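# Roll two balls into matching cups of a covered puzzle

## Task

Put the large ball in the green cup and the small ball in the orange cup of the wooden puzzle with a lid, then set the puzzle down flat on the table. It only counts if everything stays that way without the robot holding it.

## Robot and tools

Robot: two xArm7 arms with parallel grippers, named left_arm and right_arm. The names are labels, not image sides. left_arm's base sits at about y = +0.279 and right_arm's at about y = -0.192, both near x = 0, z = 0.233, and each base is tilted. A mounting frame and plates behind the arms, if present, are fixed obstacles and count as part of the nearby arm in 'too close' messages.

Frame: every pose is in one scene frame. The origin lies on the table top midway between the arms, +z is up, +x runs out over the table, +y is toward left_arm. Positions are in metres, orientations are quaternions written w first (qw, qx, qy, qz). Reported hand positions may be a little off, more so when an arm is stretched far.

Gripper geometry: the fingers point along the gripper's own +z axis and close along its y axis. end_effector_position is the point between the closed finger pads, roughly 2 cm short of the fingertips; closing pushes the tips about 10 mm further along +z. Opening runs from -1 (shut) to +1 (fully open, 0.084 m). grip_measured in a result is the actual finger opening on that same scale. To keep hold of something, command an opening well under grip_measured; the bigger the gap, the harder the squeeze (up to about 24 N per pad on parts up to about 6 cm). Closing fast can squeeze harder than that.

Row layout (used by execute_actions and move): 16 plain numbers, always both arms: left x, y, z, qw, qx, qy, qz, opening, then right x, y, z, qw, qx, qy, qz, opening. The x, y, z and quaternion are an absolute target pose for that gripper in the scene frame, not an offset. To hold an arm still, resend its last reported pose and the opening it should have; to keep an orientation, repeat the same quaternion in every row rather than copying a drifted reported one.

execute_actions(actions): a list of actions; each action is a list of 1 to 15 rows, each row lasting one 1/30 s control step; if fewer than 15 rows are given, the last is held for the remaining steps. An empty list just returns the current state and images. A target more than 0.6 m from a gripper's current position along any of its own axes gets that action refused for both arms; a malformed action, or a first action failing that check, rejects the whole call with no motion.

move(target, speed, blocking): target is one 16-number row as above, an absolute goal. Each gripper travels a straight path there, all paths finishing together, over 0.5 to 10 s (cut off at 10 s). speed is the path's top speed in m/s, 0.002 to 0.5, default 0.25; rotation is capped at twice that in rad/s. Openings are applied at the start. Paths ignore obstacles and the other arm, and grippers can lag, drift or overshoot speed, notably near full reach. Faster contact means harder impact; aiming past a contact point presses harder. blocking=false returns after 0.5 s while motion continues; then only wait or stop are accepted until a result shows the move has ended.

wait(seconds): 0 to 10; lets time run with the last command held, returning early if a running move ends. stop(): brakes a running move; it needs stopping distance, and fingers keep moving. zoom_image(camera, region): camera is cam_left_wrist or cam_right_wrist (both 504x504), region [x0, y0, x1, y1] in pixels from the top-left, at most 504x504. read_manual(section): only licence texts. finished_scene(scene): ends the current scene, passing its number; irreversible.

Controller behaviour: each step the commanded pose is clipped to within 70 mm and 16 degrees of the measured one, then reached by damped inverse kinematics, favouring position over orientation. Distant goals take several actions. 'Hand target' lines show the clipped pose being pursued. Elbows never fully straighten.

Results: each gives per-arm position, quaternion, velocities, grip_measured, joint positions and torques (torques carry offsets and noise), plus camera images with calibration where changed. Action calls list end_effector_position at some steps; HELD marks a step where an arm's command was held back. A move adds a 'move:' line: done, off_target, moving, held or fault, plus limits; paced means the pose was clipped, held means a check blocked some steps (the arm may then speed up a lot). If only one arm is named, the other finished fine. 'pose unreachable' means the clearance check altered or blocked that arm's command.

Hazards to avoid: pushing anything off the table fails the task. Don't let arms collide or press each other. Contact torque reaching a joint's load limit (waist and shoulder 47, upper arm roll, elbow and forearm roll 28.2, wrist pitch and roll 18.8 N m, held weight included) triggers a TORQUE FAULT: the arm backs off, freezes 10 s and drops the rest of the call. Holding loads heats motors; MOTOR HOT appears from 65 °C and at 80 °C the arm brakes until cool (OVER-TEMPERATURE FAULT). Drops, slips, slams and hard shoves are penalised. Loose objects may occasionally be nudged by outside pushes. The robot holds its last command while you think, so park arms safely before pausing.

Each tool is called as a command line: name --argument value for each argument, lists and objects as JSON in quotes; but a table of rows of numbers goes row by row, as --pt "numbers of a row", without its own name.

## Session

execute_actions --actions '[]'

Scene clock: 0.00 s.
left_arm: end_effector_position=(+0.0196, +0.7657, +0.1462) grip_measured=+1.00 end_effector_quat_wxyz=(-0.400, -0.088, +0.832, +0.374) end_effector_velocity=(-0.000, +0.000, +0.000) end_effector_angular_velocity=(+0.001, -0.000, +0.001) | right_arm: end_effector_position=(+0.4807, -0.5724, +0.3390) grip_measured=+1.00 end_effector_quat_wxyz=(-0.183, +0.544, +0.759, +0.308) end_effector_velocity=(+0.000, +0.000, -0.000) end_effector_angular_velocity=(+0.000, -0.000, +0.001)
Joint positions: left_arm=[ 2.702 -0.973 -1.696  0.512 -1.942 -0.64  -1.211  0.084] | right_arm=[ 0.019 -0.287 -0.147  1.267 -0.175  1.367 -2.154  0.084]
Joint velocities: left_arm=[ 0.     0.001  0.001 -0.     0.     0.    -0.    -0.   ] | right_arm=[ 0.     0.001 -0.     0.    -0.    -0.    -0.001 -0.   ]
Joint torques (N m, as the arm reports them, + toward a larger angle): no reading
Hand target (left_arm): +0.020, +0.766, +0.146; -0.400, -0.088, +0.832, +0.374
Hand target (right_arm): +0.481, -0.572, +0.339; -0.183, +0.544, +0.759, +0.308
camera_calibration (this result's frames):
cam_left_wrist: T_world_to_cam=[[0.159093, 0.701102, 0.695087, -0.612176], [0.653435, 0.452998, -0.606478, -0.200253], [-0.740076, 0.550681, -0.386056, -0.223731], [0, 0, 0, 1]] pos_world=[0.0626675, 0.643116, 0.217694]
cam_right_wrist: T_world_to_cam=[[0.934214, 0.239378, 0.264467, -0.364189], [0.353421, -0.72163, -0.595268, -0.317097], [0.0483528, 0.649576, -0.758757, 0.739902], [0, 0, 0, 1]] pos_world=[0.416523, -0.622271, 0.468964]

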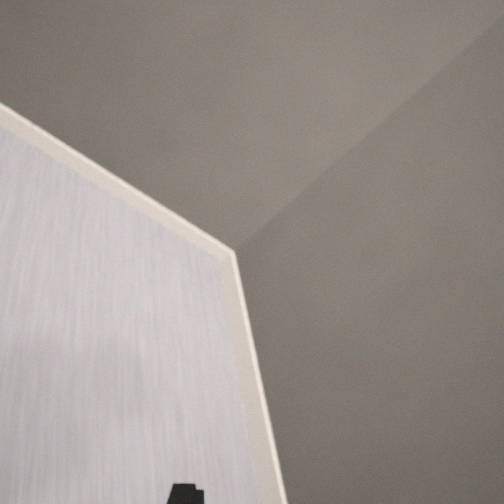

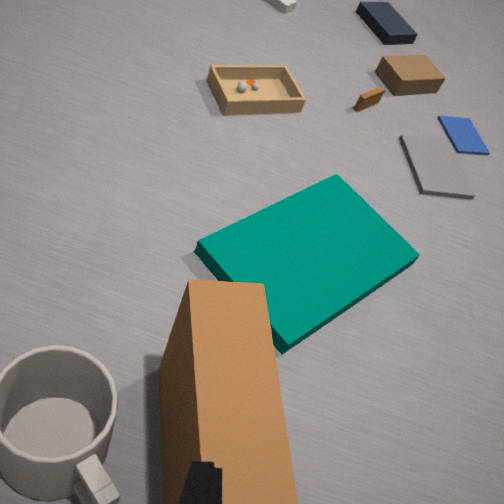

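move --target '[0.0196,0.7657,0.1462,-0.400,-0.088,0.832,0.374,1, 0.44,-0.2,0.29,-0.0669,0.9286,0.3017,0.2058,1]' --speed 0.4

move --target '[0.0196,0.7657,0.1462,-0.400,-0.088,0.832,0.374,1, 0.335,-0.023,0.08,-0.0669,0.9286,0.3017,0.2058,1]' --speed 0.3

Scene clock: 9.07 s.
left_arm: end_effector_position=(+0.0196, +0.7657, +0.1462) grip_measured=+1.00 end_effector_quat_wxyz=(-0.400, -0.088, +0.832, +0.374) end_effector_velocity=(-0.000, +0.000, +0.001) end_effector_angular_velocity=(+0.002, +0.000, +0.001) | right_arm: end_effector_position=(+0.4404, -0.2015, +0.2899) grip_measured=+1.00 end_effector_quat_wxyz=(-0.065, +0.929, +0.301, +0.207) end_effector_velocity=(+0.000, +0.000, +0.000) end_effector_angular_velocity=(-0.005, -0.001, -0.002)
Joint positions: left_arm=[ 2.701 -0.972 -1.695  0.512 -1.942 -0.639 -1.21   0.084] | right_arm=[-0.275  0.054  0.809  0.553 -1.289  0.823  0.712  0.084]
Joint velocities: left_arm=[-0.    -0.     0.002 -0.     0.     0.    -0.001  0.   ] | right_arm=[ 0.004  0.005  0.001  0.002 -0.004  0.009  0.007 -0.   ]
Joint torques (N m, as the arm reports them, + toward a larger angle): left_arm=[-9.7   4.56  4.82 -5.76 -1.55 -1.31  0.72] | right_arm=[ 9.51 -8.37 11.66  9.37  0.11 -2.43 -0.42]
Hand target (left_arm): +0.020, +0.766, +0.146; -0.400, -0.088, +0.832, +0.374
Hand target (right_arm): +0.440, -0.201, +0.290; -0.065, +0.929, +0.301, +0.207
Off the commanded pose (left_arm): 0.000 m, 0 deg.
Off the commanded pose (right_arm): 0.002 m, 0 deg.
move: done; limits=paced
camera_calibration (this result's frames):
cam_left_wrist: T_world_to_cam=[[0.15849, 0.701745, 0.694575, -0.612541], [0.65379, 0.452564, -0.606419, -0.19995], [-0.739891, 0.550218, -0.387067, -0.223266], [0, 0, 0, 1]] pos_world=[0.0626145, 0.643183, 0.217784]
cam_right_wrist: T_world_to_cam=[[0.600854, -0.799339, -0.00555585, -0.386504], [-0.731644, -0.547142, -0.406612, 0.393914], [0.321981, 0.248379, -0.913584, 0.307271], [0, 0, 0, 1]] pos_world=[0.421502, -0.169741, 0.43874]

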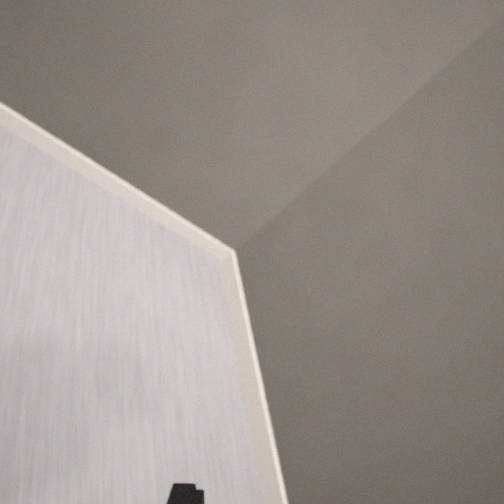

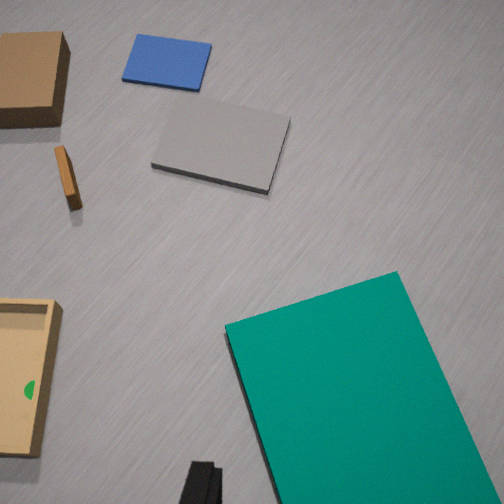

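Scene clock: 10.63 s.
left_arm: end_effector_position=(+0.0196, +0.7657, +0.1462) grip_measured=+1.00 end_effector_quat_wxyz=(-0.400, -0.088, +0.832, +0.374) end_effector_velocity=(+0.000, -0.000, -0.001) end_effector_angular_velocity=(-0.001, -0.001, -0.001) | right_arm: end_effector_position=(+0.3360, -0.0229, +0.0817) grip_measured=+1.00 end_effector_quat_wxyz=(-0.068, +0.928, +0.300, +0.208) end_effector_velocity=(-0.002, +0.001, -0.002) end_effector_angular_velocity=(-0.001, +0.003, +0.001)
Joint positions: left_arm=[ 2.701 -0.972 -1.695  0.512 -1.942 -0.639 -1.21   0.084] | right_arm=[-0.081  1.079  0.404  0.729 -2.191  1.228  1.495  0.084]
Joint velocities: left_arm=[ 0.    -0.    -0.002  0.001 -0.     0.    -0.     0.   ] | right_arm=[ 0.001  0.006 -0.004  0.001 -0.002  0.001  0.003  0.   ]
Joint torques (N m, as the arm reports them, + toward a larger angle): left_arm=[-9.34  4.57  4.83 -5.68 -1.58 -1.35  0.78] | right_arm=[12.24 -7.88 15.79 -0.66 -0.2  -1.58 -0.28]
Hand target (left_arm): +0.020, +0.766, +0.146; -0.400, -0.088, +0.832, +0.374
Hand target (right_arm): +0.335, -0.023, +0.081; -0.069, +0.928, +0.301, +0.207
Off the commanded pose (left_arm): 0.000 m, 0 deg.
Off the commanded pose (right_arm): 0.002 m, 0 deg.
move: done
camera_calibration (this result's frames):
cam_left_wrist: T_world_to_cam=[[0.158487, 0.701744, 0.694577, -0.612542], [0.653788, 0.452569, -0.606418, -0.199953], [-0.739894, 0.550216, -0.387065, -0.223264], [0, 0, 0, 1]] pos_world=[0.0626156, 0.643183, 0.217785]
cam_right_wrist: T_world_to_cam=[[0.601581, -0.798728, -0.0115579, -0.181926], [-0.731384, -0.544926, -0.410041, 0.33082], [0.321213, 0.255126, -0.911994, 0.106527], [0, 0, 0, 1]] pos_world=[0.317182, 0.00778513, 0.230699]

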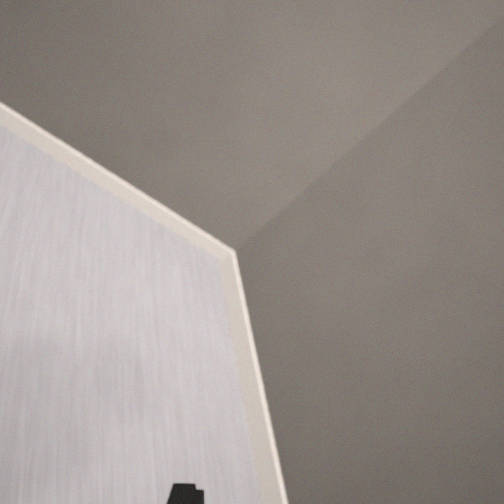

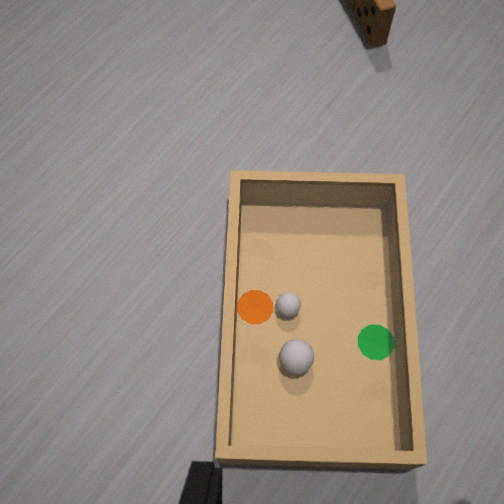

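move --target '[0.0196,0.7657,0.1462,-0.400,-0.088,0.832,0.374,1, 0.352,0.0014,0.045,-0.0651,0.9311,0.2936,0.2064,1]' --speed 0.1

move --target '[0.0196,0.7657,0.1462,-0.400,-0.088,0.832,0.374,1, 0.359,0.0063,0.028,-0.0651,0.9311,0.2936,0.2064,1]' --speed 0.04

Scene clock: 22.20 s.
left_arm: end_effector_position=(+0.0196, +0.7657, +0.1462) grip_measured=+1.00 end_effector_quat_wxyz=(-0.400, -0.088, +0.832, +0.374) end_effector_velocity=(+0.001, -0.000, -0.000) end_effector_angular_velocity=(-0.001, -0.001, -0.001) | right_arm: end_effector_position=(+0.3520, +0.0015, +0.0453) grip_measured=+1.00 end_effector_quat_wxyz=(-0.065, +0.931, +0.294, +0.206) end_effector_velocity=(+0.001, -0.000, -0.001) end_effector_angular_velocity=(-0.001, -0.001, -0.002)
Joint positions: left_arm=[ 2.701 -0.972 -1.695  0.512 -1.942 -0.639 -1.21   0.084] | right_arm=[-0.077  1.207  0.347  0.874 -2.251  1.214  1.492  0.084]
Joint velocities: left_arm=[-0.001 -0.    -0.001  0.     0.     0.     0.     0.   ] | right_arm=[-0.     0.001 -0.001  0.004 -0.001 -0.    -0.001  0.   ]
Joint torques (N m, as the arm reports them, + toward a larger angle): left_arm=[-9.7   4.57  4.88 -5.74 -1.58 -1.39  0.68] | right_arm=[12.63 -7.79 16.67 -1.71 -0.33 -1.6  -0.21]
Hand target (left_arm): +0.020, +0.766, +0.146; -0.400, -0.088, +0.832, +0.374
Hand target (right_arm): +0.352, +0.001, +0.045; -0.065, +0.931, +0.294, +0.206
Off the commanded pose (left_arm): 0.000 m, 0 deg.
Off the commanded pose (right_arm): 0.000 m, 0 deg.
move: done
camera_calibration (this result's frames):
cam_left_wrist: T_world_to_cam=[[0.158488, 0.701744, 0.694577, -0.612542], [0.653788, 0.452569, -0.606418, -0.199953], [-0.739894, 0.550216, -0.387065, -0.223264], [0, 0, 0, 1]] pos_world=[0.0626156, 0.643183, 0.217785]
cam_right_wrist: T_world_to_cam=[[0.589175, -0.807947, -0.00973957, -0.168178], [-0.74073, -0.535265, -0.405968, 0.34398], [0.322787, 0.246401, -0.913835, 0.0615618], [0, 0, 0, 1]] pos_world=[0.334011, 0.0330727, 0.194264]

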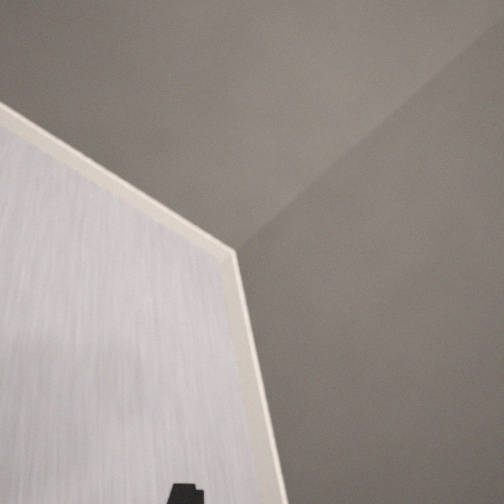

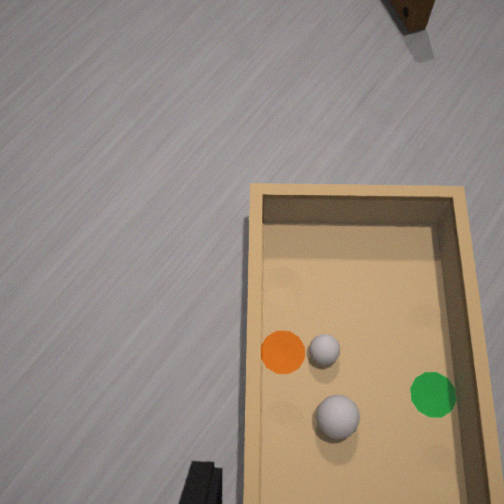

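Scene clock: 22.97 s.
left_arm: end_effector_position=(+0.0196, +0.7657, +0.1462) grip_measured=+1.00 end_effector_quat_wxyz=(-0.400, -0.088, +0.832, +0.374) end_effector_velocity=(+0.000, +0.000, -0.000) end_effector_angular_velocity=(-0.001, +0.000, -0.000) | right_arm: end_effector_position=(+0.3589, +0.0064, +0.0282) grip_measured=+1.00 end_effector_quat_wxyz=(-0.065, +0.931, +0.294, +0.206) end_effector_velocity=(+0.002, +0.000, +0.000) end_effector_angular_velocity=(+0.001, -0.002, -0.001)
Joint positions: left_arm=[ 2.701 -0.972 -1.695  0.512 -1.942 -0.639 -1.21   0.084] | right_arm=[-0.087  1.244  0.321  0.926 -2.282  1.194  1.482  0.084]
Joint velocities: left_arm=[ 0.    -0.    -0.     0.001  0.     0.     0.001  0.   ] | right_arm=[ 0.001 -0.001  0.     0.002 -0.001 -0.002 -0.001 -0.   ]
Joint torques (N m, as the arm reports them, + toward a larger angle): left_arm=[-9.52  4.56  4.82 -5.75 -1.63 -1.35  0.9 ] | right_arm=[12.87 -7.94 16.45 -1.92 -0.2  -1.67 -0.35]
Hand target (left_arm): +0.020, +0.766, +0.146; -0.400, -0.088, +0.832, +0.374
Hand target (right_arm): +0.359, +0.006, +0.028; -0.065, +0.931, +0.294, +0.206
Off the commanded pose (left_arm): 0.000 m, 0 deg.
Off the commanded pose (right_arm): 0.000 m, 0 deg.
move: done
camera_calibration (this result's frames):
cam_left_wrist: T_world_to_cam=[[0.158488, 0.701744, 0.694577, -0.612542], [0.653788, 0.452569, -0.606418, -0.199953], [-0.739894, 0.550216, -0.387065, -0.223264], [0, 0, 0, 1]] pos_world=[0.0626156, 0.643183, 0.217785]
cam_right_wrist: T_world_to_cam=[[0.589224, -0.807913, -0.00954659, -0.16854], [-0.740677, -0.535391, -0.405899, 0.34479], [0.32282, 0.246236, -0.913868, 0.0424428], [0, 0, 0, 1]] pos_world=[0.340985, 0.037981, 0.177128]

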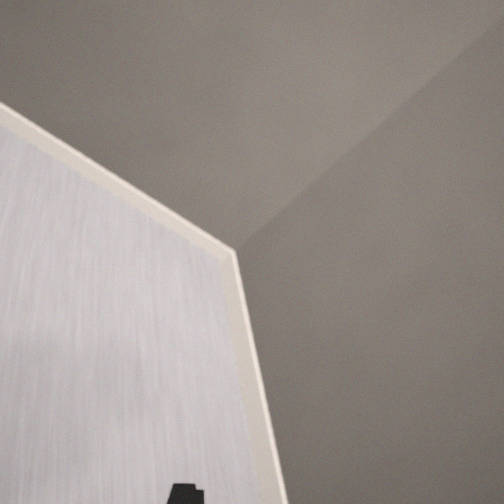

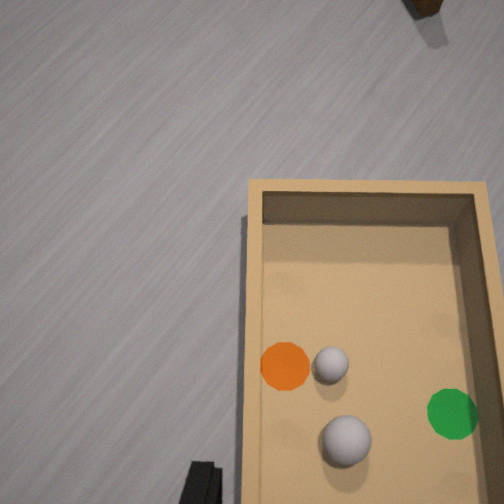

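execute_actions --actions '[[[0.0196,0.7657,0.1462,-0.400,-0.088,0.832,0.374,1, 0.3582,0.0075,0.0255,-0.0651,0.9311,0.2936,0.2064,0.9],[0.0196,0.7657,0.1462,-0.400,-0.088,0.832,0.374,1, 0.3582,0.0075,0.0255,-0.0651,0.9311,0.2936,0.2064,0.85],[0.0196,0.7657,0.1462,-0.400,-0.088,0.832,0.374,1, 0.3574,0.0086,0.023,-0.0651,0.9311,0.2936,0.2064,0.7]]]'

Scene clock: 29.60 s.
left_arm: end_effector_position=(+0.0196, +0.7657, +0.1462) grip_measured=+1.00 end_effector_quat_wxyz=(-0.400, -0.088, +0.832, +0.374) end_effector_velocity=(-0.000, +0.000, -0.000) end_effector_angular_velocity=(+0.000, -0.000, +0.001) | right_arm: end_effector_position=(+0.3575, +0.0086, +0.0231) grip_measured=+0.70 end_effector_quat_wxyz=(-0.065, +0.931, +0.294, +0.206) end_effector_velocity=(-0.001, -0.000, -0.001) end_effector_angular_velocity=(-0.001, +0.001, +0.001)
Joint positions: left_arm=[ 2.701 -0.972 -1.695  0.512 -1.942 -0.639 -1.21   0.084] | right_arm=[-0.087  1.259  0.313  0.937 -2.293  1.194  1.488  0.073]
Joint velocities: left_arm=[ 0.     0.001  0.     0.     0.     0.    -0.     0.   ] | right_arm=[-0.     0.001 -0.001 -0.    -0.     0.    -0.    -0.   ]
Joint torques (N m, as the arm reports them, + toward a larger angle): left_arm=[-9.59  4.58  4.78 -5.74 -1.52 -1.29  0.79] | right_arm=[13.04 -7.97 16.36 -1.92 -0.22 -1.66 -0.33]
Hand target (left_arm): +0.020, +0.766, +0.146; -0.400, -0.088, +0.832, +0.374
Hand target (right_arm): +0.357, +0.009, +0.023; -0.065, +0.931, +0.294, +0.206
Off the commanded pose (left_arm): 0.000 m, 0 deg.
Off the commanded pose (right_arm): 0.000 m, 0 deg.
Step readings (end_effector_position):
0: left_arm (+0.0196, +0.7657, +0.1462) | right_arm (+0.3590, +0.0063, +0.0280)
1: left_arm (+0.0196, +0.7657, +0.1462) | right_arm (+0.3590, +0.0064, +0.0280)
2: left_arm (+0.0196, +0.7657, +0.1462) | right_arm (+0.3590, +0.0067, +0.0276)
4: left_arm (+0.0196, +0.7657, +0.1462) | right_arm (+0.3585, +0.0075, +0.0259)
8: left_arm (+0.0196, +0.7657, +0.1462) | right_arm (+0.3571, +0.0083, +0.0230)
15: end_effector_position above
camera_calibration (this result's frames):
cam_left_wrist: T_world_to_cam=[[0.158487, 0.701744, 0.694577, -0.612542], [0.653788, 0.452569, -0.606418, -0.199953], [-0.739894, 0.550216, -0.387065, -0.223264], [0, 0, 0, 1]] pos_world=[0.0626156, 0.643183, 0.217785]
cam_right_wrist: T_world_to_cam=[[0.589105, -0.808001, -0.00940279, -0.16588], [-0.74071, -0.53532, -0.405933, 0.342841], [0.322961, 0.246102, -0.913854, 0.0376531], [0, 0, 0, 1]] pos_world=[0.339506, 0.0402317, 0.17202]

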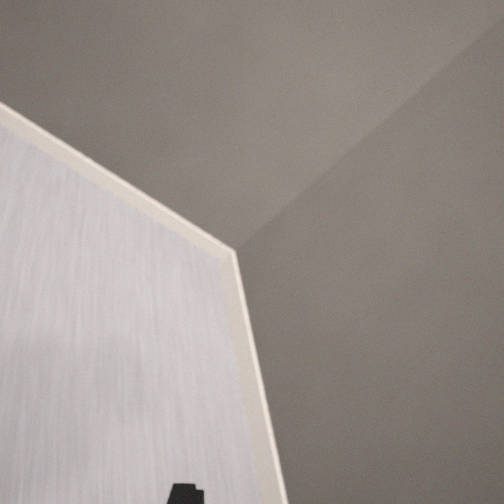

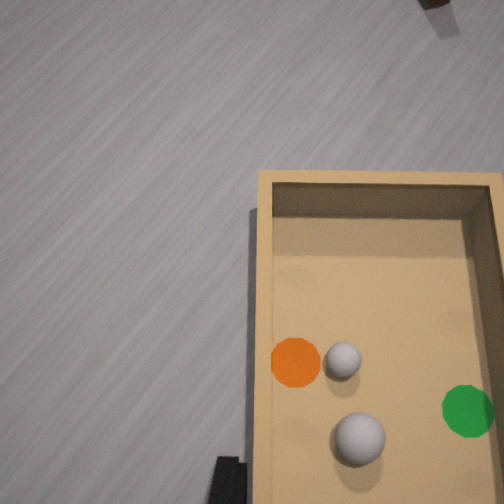

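execute_actions --actions '[[[0.0196,0.7657,0.1462,-0.400,-0.088,0.832,0.374,1, 0.3574,0.0086,0.023,-0.0651,0.9311,0.2936,0.2064,0.62]],[[0.0196,0.7657,0.1462,-0.400,-0.088,0.832,0.374,1, 0.3574,0.0086,0.023,-0.0651,0.9311,0.2936,0.2064,0.5]],[[0.0196,0.7657,0.1462,-0.400,-0.088,0.832,0.374,1, 0.3574,0.0086,0.023,-0.0651,0.9311,0.2936,0.2064,0.1]]]'

zoom_image --camera "cam_right_wrist" --region '[252,252,504,504]'

Scene clock: 41.33 s.
left_arm: end_effector_position=(+0.0196, +0.7657, +0.1462) grip_measured=+1.00 end_effector_quat_wxyz=(-0.400, -0.088, +0.832, +0.374) end_effector_velocity=(-0.000, +0.000, +0.000) end_effector_angular_velocity=(+0.001, +0.000, +0.001) | right_arm: end_effector_position=(+0.3574, +0.0087, +0.0231) grip_measured=+0.57 end_effector_quat_wxyz=(-0.065, +0.931, +0.294, +0.206) end_effector_velocity=(+0.000, +0.000, +0.000) end_effector_angular_velocity=(+0.001, -0.000, -0.000)
Joint positions: left_arm=[ 2.701 -0.972 -1.695  0.512 -1.942 -0.639 -1.21   0.084] | right_arm=[-0.087  1.259  0.313  0.937 -2.293  1.194  1.487  0.068]
Joint velocities: left_arm=[ 0.     0.     0.001 -0.     0.    -0.    -0.001  0.   ] | right_arm=[-0.    -0.     0.001  0.     0.    -0.    -0.    -0.   ]
Joint torques (N m, as the arm reports them, + toward a larger angle): left_arm=[-9.65  4.55  4.77 -5.78 -1.48 -1.27  0.74] | right_arm=[12.55 -7.69 16.02 -1.74 -0.23 -1.55 -0.42]
Hand target (left_arm): +0.020, +0.766, +0.146; -0.400, -0.088, +0.832, +0.374
Hand target (right_arm): +0.357, +0.009, +0.023; -0.065, +0.931, +0.294, +0.206
Off the commanded pose (left_arm): 0.000 m, 0 deg.
Off the commanded pose (right_arm): 0.000 m, 0 deg.
Step readings (end_effector_position; steps 1 to 15: 1st action; 16 to 30: 2nd action; 31 to 45: 3rd action):
0: left_arm (+0.0196, +0.7657, +0.1462) | right_arm (+0.3574, +0.0086, +0.0230)
1: left_arm (+0.0196, +0.7657, +0.1462) | right_arm (+0.3574, +0.0086, +0.0230)
2: left_arm (+0.0196, +0.7657, +0.1462) | right_arm (+0.3574, +0.0086, +0.0230)
4: left_arm (+0.0196, +0.7657, +0.1462) | right_arm (+0.3574, +0.0086, +0.0230)
8: left_arm (+0.0196, +0.7657, +0.1462) | right_arm (+0.3574, +0.0086, +0.0230)
15: left_arm (+0.0196, +0.7657, +0.1462) | right_arm (+0.3574, +0.0086, +0.0230)
16: left_arm (+0.0196, +0.7657, +0.1462) | right_arm (+0.3573, +0.0086, +0.0230)
17: left_arm (+0.0196, +0.7657, +0.1462) | right_arm (+0.3574, +0.0087, +0.0232)
19: left_arm (+0.0196, +0.7657, +0.1462) | right_arm (+0.3574, +0.0087, +0.0231)
23: left_arm (+0.0196, +0.7657, +0.1462) | right_arm (+0.3574, +0.0087, +0.0231)
30: left_arm (+0.0196, +0.7657, +0.1462) | right_arm (+0.3574, +0.0087, +0.0231)
31: left_arm (+0.0196, +0.7657, +0.1462) | right_arm (+0.3574, +0.0087, +0.0231)
32: left_arm (+0.0196, +0.7657, +0.1462) | right_arm (+0.3574, +0.0087, +0.0231)
34: left_arm (+0.0196, +0.7657, +0.1462) | right_arm (+0.3574, +0.0087, +0.0231)
38: left_arm (+0.0196, +0.7657, +0.1462) | right_arm (+0.3574, +0.0087, +0.0231)
45: end_effector_position above
camera_calibration (this result's frames):
cam_left_wrist: T_world_to_cam=[[0.158487, 0.701744, 0.694577, -0.612542], [0.653788, 0.452569, -0.606418, -0.199953], [-0.739894, 0.550216, -0.387065, -0.223264], [0, 0, 0, 1]] pos_world=[0.0626156, 0.643183, 0.217785]
cam_right_wrist: T_world_to_cam=[[0.589232, -0.807909, -0.00941809, -0.165863], [-0.740639, -0.535439, -0.405904, 0.342758], [0.322891, 0.246147, -0.913867, 0.0376747], [0, 0, 0, 1]] pos_world=[0.339427, 0.0402506, 0.171995]

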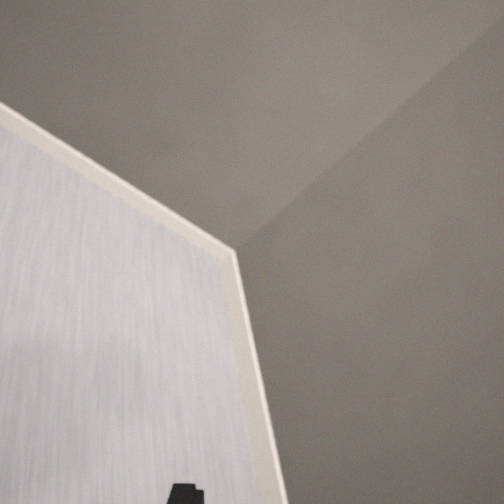

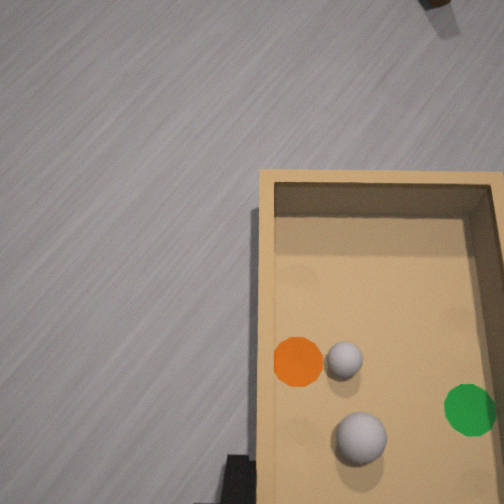

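Region (252, 252, 504, 504) of cam_right_wrist's 504x504 image, scaled by 2.000, with more detail than that image has.

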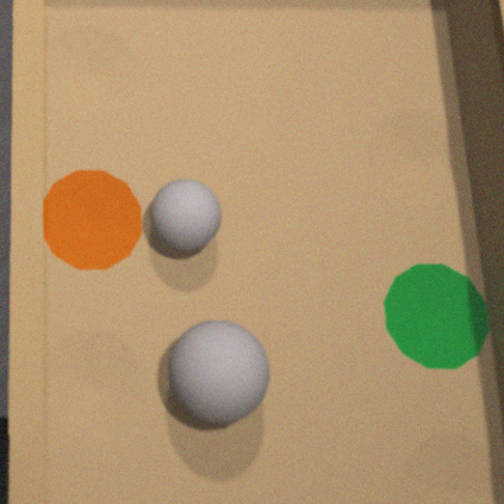

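move --target '[0.0196,0.7657,0.1462,-0.400,-0.088,0.832,0.374,1, 0.3574,0.0086,0.026,-0.0651,0.9311,0.2936,0.2064,0.1]' --speed 0.01

wait --seconds 0.5

Scene clock: 49.60 s.
left_arm: end_effector_position=(+0.0196, +0.7657, +0.1462) grip_measured=+1.00 end_effector_quat_wxyz=(-0.400, -0.088, +0.832, +0.374) end_effector_velocity=(+0.000, -0.000, -0.000) end_effector_angular_velocity=(-0.001, -0.000, -0.000) | right_arm: end_effector_position=(+0.3574, +0.0086, +0.0259) grip_measured=+0.57 end_effector_quat_wxyz=(-0.065, +0.931, +0.294, +0.206) end_effector_velocity=(+0.001, -0.001, -0.000) end_effector_angular_velocity=(-0.001, -0.000, -0.002)
Joint positions: left_arm=[ 2.701 -0.972 -1.695  0.512 -1.942 -0.639 -1.21   0.084] | right_arm=[-0.085  1.254  0.318  0.933 -2.287  1.196  1.487  0.068]
Joint velocities: left_arm=[-0.001  0.001 -0.    -0.    -0.     0.     0.001  0.   ] | right_arm=[-0.    -0.003 -0.001 -0.001  0.001  0.     0.    -0.   ]
Joint torques (N m, as the arm reports them, + toward a larger angle): left_arm=[-9.43  4.61  4.87 -5.73 -1.63 -1.28  0.72] | right_arm=[13.27 -7.99 16.71 -2.04 -0.33 -1.7  -0.34]
Hand target (left_arm): +0.020, +0.766, +0.146; -0.400, -0.088, +0.832, +0.374
Hand target (right_arm): +0.357, +0.009, +0.026; -0.065, +0.931, +0.294, +0.206
Off the commanded pose (left_arm): 0.000 m, 0 deg.
Off the commanded pose (right_arm): 0.000 m, 0 deg.
move: done
camera_calibration (this result's frames):
cam_left_wrist: T_world_to_cam=[[0.158487, 0.701744, 0.694577, -0.612542], [0.653788, 0.452569, -0.606419, -0.199953], [-0.739894, 0.550216, -0.387065, -0.223264], [0, 0, 0, 1]] pos_world=[0.0626155, 0.643183, 0.217785]
cam_right_wrist: T_world_to_cam=[[0.589131, -0.807984, -0.00926781, -0.165893], [-0.740732, -0.535441, -0.405733, 0.343909], [0.322864, 0.245895, -0.913944, 0.0403167], [0, 0, 0, 1]] pos_world=[0.33946, 0.0401902, 0.174845]

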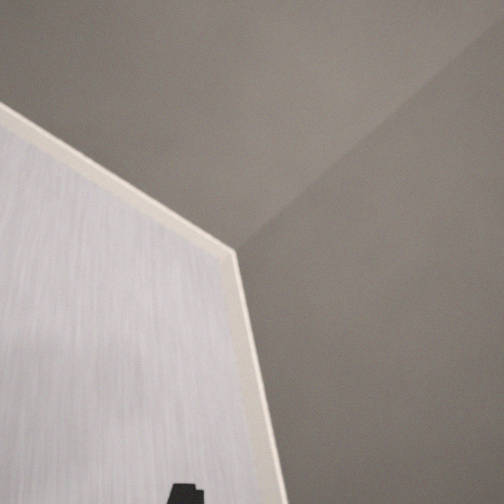

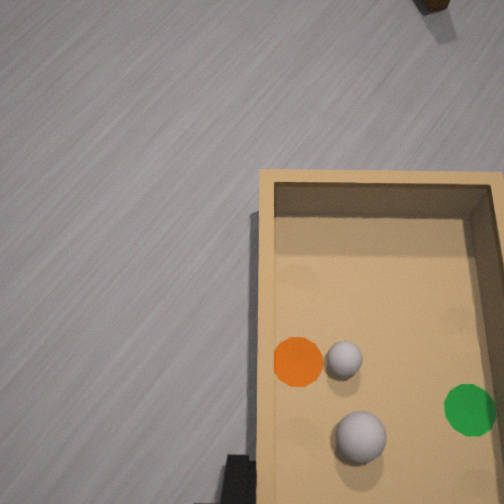

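Scene clock: 50.10 s.
left_arm: end_effector_position=(+0.0196, +0.7657, +0.1462) grip_measured=+1.00 end_effector_quat_wxyz=(-0.400, -0.088, +0.832, +0.374) end_effector_velocity=(-0.000, -0.000, +0.000) end_effector_angular_velocity=(-0.001, +0.001, +0.000) | right_arm: end_effector_position=(+0.3574, +0.0086, +0.0260) grip_measured=+0.57 end_effector_quat_wxyz=(-0.065, +0.931, +0.294, +0.206) end_effector_velocity=(-0.000, +0.000, +0.000) end_effector_angular_velocity=(-0.000, -0.000, +0.002)
Joint positions: left_arm=[ 2.701 -0.972 -1.695  0.512 -1.942 -0.639 -1.21   0.084] | right_arm=[-0.085  1.254  0.318  0.933 -2.287  1.196  1.487  0.068]
Joint velocities: left_arm=[-0.     0.     0.    -0.     0.    -0.     0.001  0.   ] | right_arm=[ 0.     0.     0.    -0.     0.    -0.    -0.002  0.   ]
Joint torques (N m, as the arm reports them, + toward a larger angle): left_arm=[-9.6   4.74  4.81 -5.64 -1.58 -1.32  0.74] | right_arm=[13.08 -7.47 16.9  -1.89 -0.26 -1.65 -0.34]
Hand target (left_arm): +0.020, +0.766, +0.146; -0.400, -0.088, +0.832, +0.374
Hand target (right_arm): +0.357, +0.009, +0.026; -0.065, +0.931, +0.294, +0.206
Off the commanded pose (left_arm): 0.000 m, 0 deg.
Off the commanded pose (right_arm): 0.000 m, 0 deg.
wait: 0.50 s; at rest by 0.17 s
camera_calibration (this result's frames):
cam_left_wrist: T_world_to_cam=[[0.158488, 0.701744, 0.694577, -0.612542], [0.653788, 0.452568, -0.606419, -0.199953], [-0.739894, 0.550216, -0.387065, -0.223264], [0, 0, 0, 1]] pos_world=[0.0626156, 0.643183, 0.217785]
cam_right_wrist: T_world_to_cam=[[0.589178, -0.80795, -0.00932393, -0.165872], [-0.740692, -0.535449, -0.405796, 0.343935], [0.32287, 0.245992, -0.913916, 0.0403701], [0, 0, 0, 1]] pos_world=[0.339444, 0.0402125, 0.174916]

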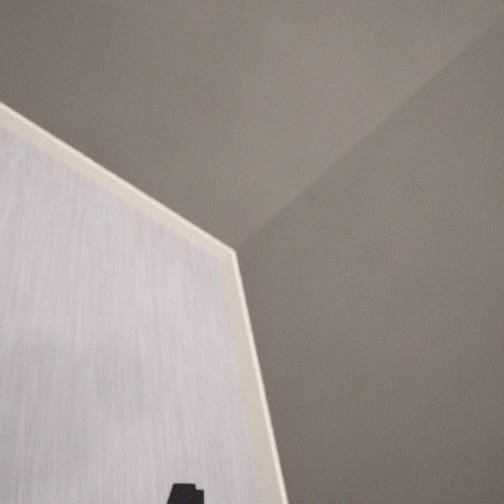

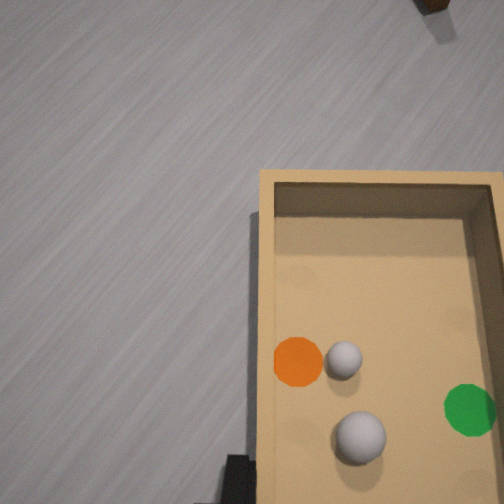

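execute_actions --actions '[[[0.0196,0.7657,0.1462,-0.400,-0.088,0.832,0.374,1, 0.3582,0.0060,0.026,-0.0651,0.9311,0.2936,0.2064,0.1],[0.0196,0.7657,0.1462,-0.400,-0.088,0.832,0.374,1, 0.3591,0.0034,0.026,-0.0651,0.9311,0.2936,0.2064,0.1],[0.0196,0.7657,0.1462,-0.400,-0.088,0.832,0.374,1, 0.3600,0.0008,0.026,-0.0651,0.9311,0.2936,0.2064,0.1],[0.0196,0.7657,0.1462,-0.400,-0.088,0.832,0.374,1, 0.3609,-0.0018,0.026,-0.0651,0.9311,0.2936,0.2064,0.1]]]'

wait --seconds 1.5

Scene clock: 59.60 s.
left_arm: end_effector_position=(+0.0196, +0.7657, +0.1462) grip_measured=+1.00 end_effector_quat_wxyz=(-0.400, -0.088, +0.832, +0.374) end_effector_velocity=(-0.000, -0.000, -0.000) end_effector_angular_velocity=(-0.002, +0.000, -0.000) | right_arm: end_effector_position=(+0.3607, -0.0016, +0.0261) grip_measured=+0.57 end_effector_quat_wxyz=(-0.065, +0.931, +0.294, +0.206) end_effector_velocity=(+0.000, -0.001, -0.001) end_effector_angular_velocity=(-0.002, +0.001, -0.001)
Joint positions: left_arm=[ 2.701 -0.972 -1.695  0.512 -1.942 -0.639 -1.21   0.084] | right_arm=[-0.099  1.222  0.314  0.911 -2.291  1.183  1.479  0.068]
Joint velocities: left_arm=[-0.     0.    -0.001 -0.     0.     0.     0.001  0.   ] | right_arm=[-0.001 -0.001 -0.003  0.    -0.    -0.     0.    -0.   ]
Joint torques (N m, as the arm reports them, + toward a larger angle): left_arm=[-9.55  4.6   4.74 -5.78 -1.54 -1.31  0.73] | right_arm=[13.04 -8.   16.71 -1.83 -0.34 -1.69 -0.34]
Hand target (left_arm): +0.020, +0.766, +0.146; -0.400, -0.088, +0.832, +0.374
Hand target (right_arm): +0.361, -0.002, +0.026; -0.065, +0.931, +0.294, +0.206
Off the commanded pose (left_arm): 0.000 m, 0 deg.
Off the commanded pose (right_arm): 0.000 m, 0 deg.
Step readings (end_effector_position):
0: left_arm (+0.0196, +0.7657, +0.1462) | right_arm (+0.3574, +0.0086, +0.0260)
1: left_arm (+0.0196, +0.7657, +0.1462) | right_arm (+0.3574, +0.0085, +0.0260)
2: left_arm (+0.0196, +0.7657, +0.1462) | right_arm (+0.3574, +0.0081, +0.0261)
4: left_arm (+0.0196, +0.7657, +0.1462) | right_arm (+0.3581, +0.0054, +0.0263)
8: left_arm (+0.0196, +0.7657, +0.1462) | right_arm (+0.3613, -0.0015, +0.0255)
15: end_effector_position above
camera_calibration (this result's frames):
cam_left_wrist: T_world_to_cam=[[0.158488, 0.701744, 0.694577, -0.612542], [0.653788, 0.452569, -0.606418, -0.199953], [-0.739894, 0.550216, -0.387065, -0.223264], [0, 0, 0, 1]] pos_world=[0.0626156, 0.643183, 0.217785]
cam_right_wrist: T_world_to_cam=[[0.589472, -0.807733, -0.00953443, -0.176181], [-0.740504, -0.535618, -0.405916, 0.34093], [0.322765, 0.246336, -0.913861, 0.0419279], [0, 0, 0, 1]] pos_world=[0.342781, 0.029973, 0.175026]

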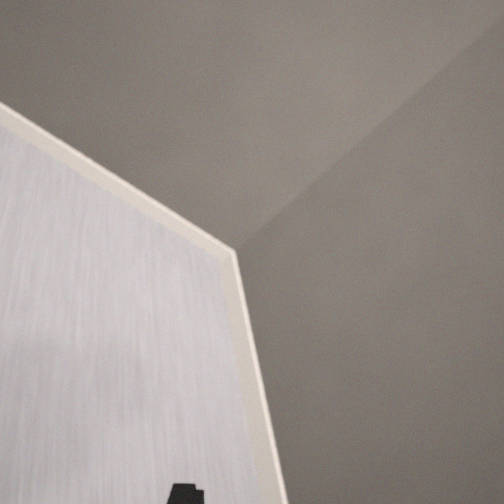

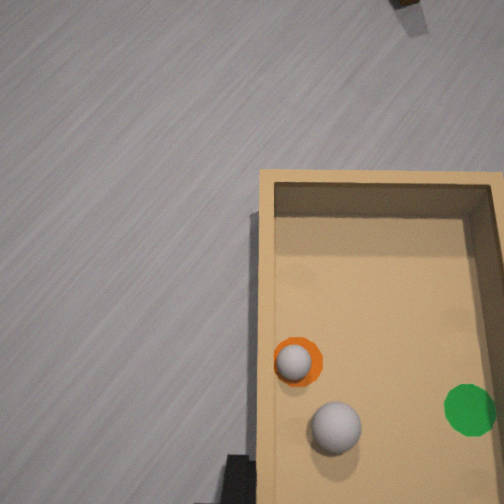

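Scene clock: 61.10 s.
left_arm: end_effector_position=(+0.0196, +0.7657, +0.1462) grip_measured=+1.00 end_effector_quat_wxyz=(-0.400, -0.088, +0.832, +0.374) end_effector_velocity=(+0.000, -0.000, -0.000) end_effector_angular_velocity=(-0.000, -0.000, -0.000) | right_arm: end_effector_position=(+0.3609, -0.0018, +0.0260) grip_measured=+0.57 end_effector_quat_wxyz=(-0.065, +0.931, +0.294, +0.206) end_effector_velocity=(-0.001, +0.000, -0.000) end_effector_angular_velocity=(-0.000, +0.001, +0.003)
Joint positions: left_arm=[ 2.701 -0.972 -1.695  0.512 -1.942 -0.639 -1.21   0.084] | right_arm=[-0.099  1.222  0.314  0.911 -2.291  1.183  1.479  0.068]
Joint velocities: left_arm=[ 0.  0. -0.  0.  0. -0. -0.  0.] | right_arm=[-0.     0.002  0.    -0.    -0.     0.    -0.002 -0.   ]
Joint torques (N m, as the arm reports them, + toward a larger angle): left_arm=[-9.52  4.79  4.99 -5.73 -1.49 -1.33  0.71] | right_arm=[12.99 -7.91 16.61 -1.84 -0.33 -1.76 -0.3 ]
Hand target (left_arm): +0.020, +0.766, +0.146; -0.400, -0.088, +0.832, +0.374
Hand target (right_arm): +0.361, -0.002, +0.026; -0.065, +0.931, +0.294, +0.206
Off the commanded pose (left_arm): 0.000 m, 0 deg.
Off the commanded pose (right_arm): 0.000 m, 0 deg.
wait: 1.50 s; at rest by 0.17 s
camera_calibration (this result's frames):
cam_left_wrist: T_world_to_cam=[[0.158487, 0.701744, 0.694577, -0.612542], [0.653788, 0.452568, -0.606418, -0.199953], [-0.739894, 0.550216, -0.387065, -0.223264], [0, 0, 0, 1]] pos_world=[0.0626156, 0.643183, 0.217785]
cam_right_wrist: T_world_to_cam=[[0.589201, -0.807933, -0.00928626, -0.176335], [-0.740665, -0.53548, -0.405804, 0.340958], [0.32289, 0.245978, -0.913913, 0.0417828], [0, 0, 0, 1]] pos_world=[0.342942, 0.0298315, 0.174911]

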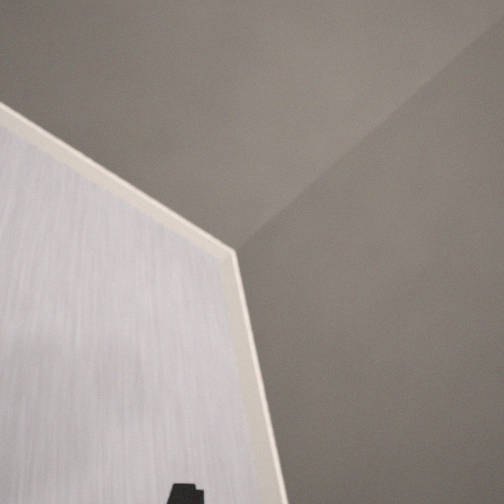

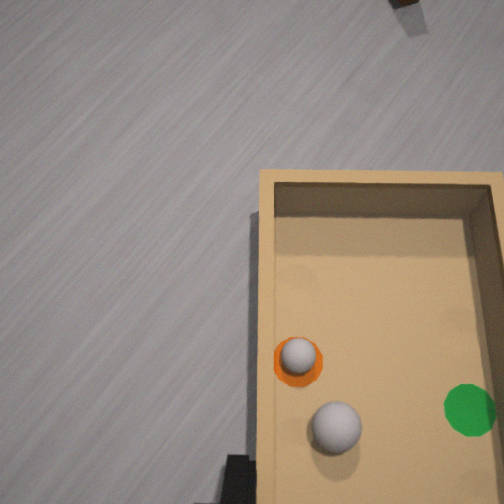

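execute_actions --actions '[[[0.0196,0.7657,0.1462,-0.400,-0.088,0.832,0.374,1, 0.3609,-0.0018,0.026,-0.0718,0.93175,0.2921,0.2035,0.1]],[[0.0196,0.7657,0.1462,-0.400,-0.088,0.832,0.374,1, 0.3609,-0.0018,0.026,-0.0651,0.9311,0.2936,0.2064,0.1]]]'

wait --seconds 2.5

Scene clock: 67.67 s.
left_arm: end_effector_position=(+0.0196, +0.7657, +0.1462) grip_measured=+1.00 end_effector_quat_wxyz=(-0.400, -0.088, +0.832, +0.374) end_effector_velocity=(+0.000, -0.000, -0.000) end_effector_angular_velocity=(+0.000, -0.001, +0.000) | right_arm: end_effector_position=(+0.3609, -0.0018, +0.0260) grip_measured=+0.57 end_effector_quat_wxyz=(-0.065, +0.931, +0.294, +0.206) end_effector_velocity=(-0.001, +0.000, -0.000) end_effector_angular_velocity=(-0.001, +0.000, +0.002)
Joint positions: left_arm=[ 2.701 -0.972 -1.695  0.512 -1.942 -0.639 -1.21   0.084] | right_arm=[-0.099  1.221  0.314  0.911 -2.291  1.183  1.479  0.068]
Joint velocities: left_arm=[-0.     0.    -0.     0.     0.    -0.    -0.001  0.   ] | right_arm=[ 0.001  0.001 -0.001 -0.    -0.     0.    -0.001 -0.   ]
Joint torques (N m, as the arm reports them, + toward a larger angle): left_arm=[-9.4   4.49  5.   -5.69 -1.61 -1.33  0.67] | right_arm=[13.03 -7.96 16.75 -1.88 -0.31 -1.8  -0.29]
Hand target (left_arm): +0.020, +0.766, +0.146; -0.400, -0.088, +0.832, +0.374
Hand target (right_arm): +0.361, -0.002, +0.026; -0.065, +0.931, +0.294, +0.206
Off the commanded pose (left_arm): 0.000 m, 0 deg.
Off the commanded pose (right_arm): 0.000 m, 0 deg.
Step readings (end_effector_position; steps 1 to 15: 1st action; 16 to 30: 2nd action):
0: left_arm (+0.0196, +0.7657, +0.1462) | right_arm (+0.3609, -0.0018, +0.0260)
1: left_arm (+0.0196, +0.7657, +0.1462) | right_arm (+0.3609, -0.0018, +0.0260)
2: left_arm (+0.0196, +0.7657, +0.1462) | right_arm (+0.3607, -0.0015, +0.0262)
4: left_arm (+0.0196, +0.7657, +0.1462) | right_arm (+0.3608, -0.0017, +0.0261)
8: left_arm (+0.0196, +0.7657, +0.1462) | right_arm (+0.3611, -0.0020, +0.0258)
15: left_arm (+0.0196, +0.7657, +0.1462) | right_arm (+0.3609, -0.0018, +0.0260)
16: left_arm (+0.0196, +0.7657, +0.1462) | right_arm (+0.3609, -0.0018, +0.0260)
17: left_arm (+0.0196, +0.7657, +0.1462) | right_arm (+0.3611, -0.0021, +0.0258)
19: left_arm (+0.0196, +0.7657, +0.1462) | right_arm (+0.3610, -0.0019, +0.0259)
23: left_arm (+0.0196, +0.7657, +0.1462) | right_arm (+0.3607, -0.0016, +0.0262)
30: end_effector_position above
camera_calibration (this result's frames):
cam_left_wrist: T_world_to_cam=[[0.158487, 0.701744, 0.694577, -0.612542], [0.653788, 0.452569, -0.606418, -0.199953], [-0.739894, 0.550216, -0.387065, -0.223264], [0, 0, 0, 1]] pos_world=[0.0626156, 0.643183, 0.217785]
cam_right_wrist: T_world_to_cam=[[0.589114, -0.807996, -0.00935167, -0.176345], [-0.740752, -0.535389, -0.405765, 0.340988], [0.32285, 0.245969, -0.91393, 0.041793], [0, 0, 0, 1]] pos_world=[0.342982, 0.0297949, 0.174908]

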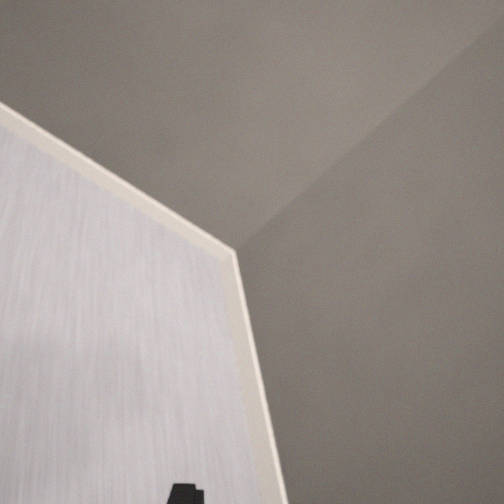

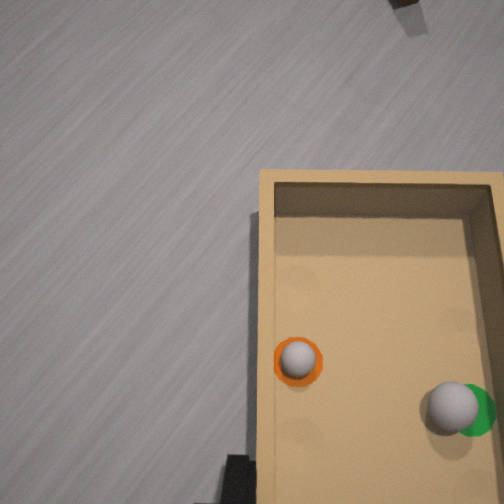

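Scene clock: 70.17 s.
left_arm: end_effector_position=(+0.0196, +0.7657, +0.1462) grip_measured=+1.00 end_effector_quat_wxyz=(-0.400, -0.088, +0.832, +0.374) end_effector_velocity=(+0.000, +0.000, -0.000) end_effector_angular_velocity=(-0.000, -0.001, -0.000) | right_arm: end_effector_position=(+0.3609, -0.0018, +0.0260) grip_measured=+0.57 end_effector_quat_wxyz=(-0.065, +0.931, +0.294, +0.206) end_effector_velocity=(+0.001, -0.000, +0.000) end_effector_angular_velocity=(-0.000, -0.001, -0.001)
Joint positions: left_arm=[ 2.701 -0.972 -1.695  0.512 -1.942 -0.639 -1.21   0.084] | right_arm=[-0.099  1.222  0.314  0.911 -2.291  1.183  1.479  0.068]
Joint velocities: left_arm=[ 0.     0.    -0.001  0.001  0.    -0.    -0.     0.   ] | right_arm=[ 0.    -0.001 -0.     0.    -0.    -0.     0.     0.   ]
Joint torques (N m, as the arm reports them, + toward a larger angle): left_arm=[-9.59  4.66  4.87 -5.78 -1.59 -1.36  0.79] | right_arm=[12.8  -7.93 16.45 -1.98 -0.36 -1.79 -0.26]
Hand target (left_arm): +0.020, +0.766, +0.146; -0.400, -0.088, +0.832, +0.374
Hand target (right_arm): +0.361, -0.002, +0.026; -0.065, +0.931, +0.294, +0.206
Off the commanded pose (left_arm): 0.000 m, 0 deg.
Off the commanded pose (right_arm): 0.000 m, 0 deg.
wait: 2.50 s; at rest by 0.17 s
camera_calibration (this result's frames):
cam_left_wrist: T_world_to_cam=[[0.158487, 0.701744, 0.694577, -0.612542], [0.653788, 0.452569, -0.606418, -0.199953], [-0.739894, 0.550216, -0.387065, -0.223264], [0, 0, 0, 1]] pos_world=[0.0626156, 0.643183, 0.217785]
cam_right_wrist: T_world_to_cam=[[0.589175, -0.807951, -0.00936174, -0.176325], [-0.740704, -0.535434, -0.405793, 0.340975], [0.322849, 0.246018, -0.913917, 0.0418146], [0, 0, 0, 1]] pos_world=[0.342948, 0.0298203, 0.17493]

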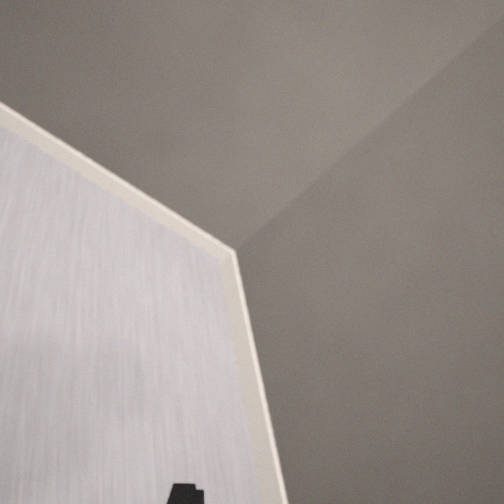

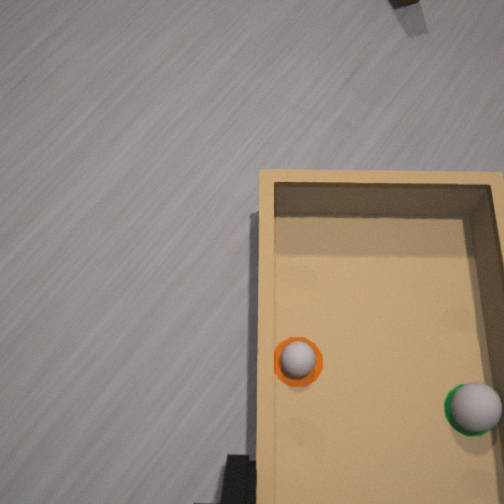

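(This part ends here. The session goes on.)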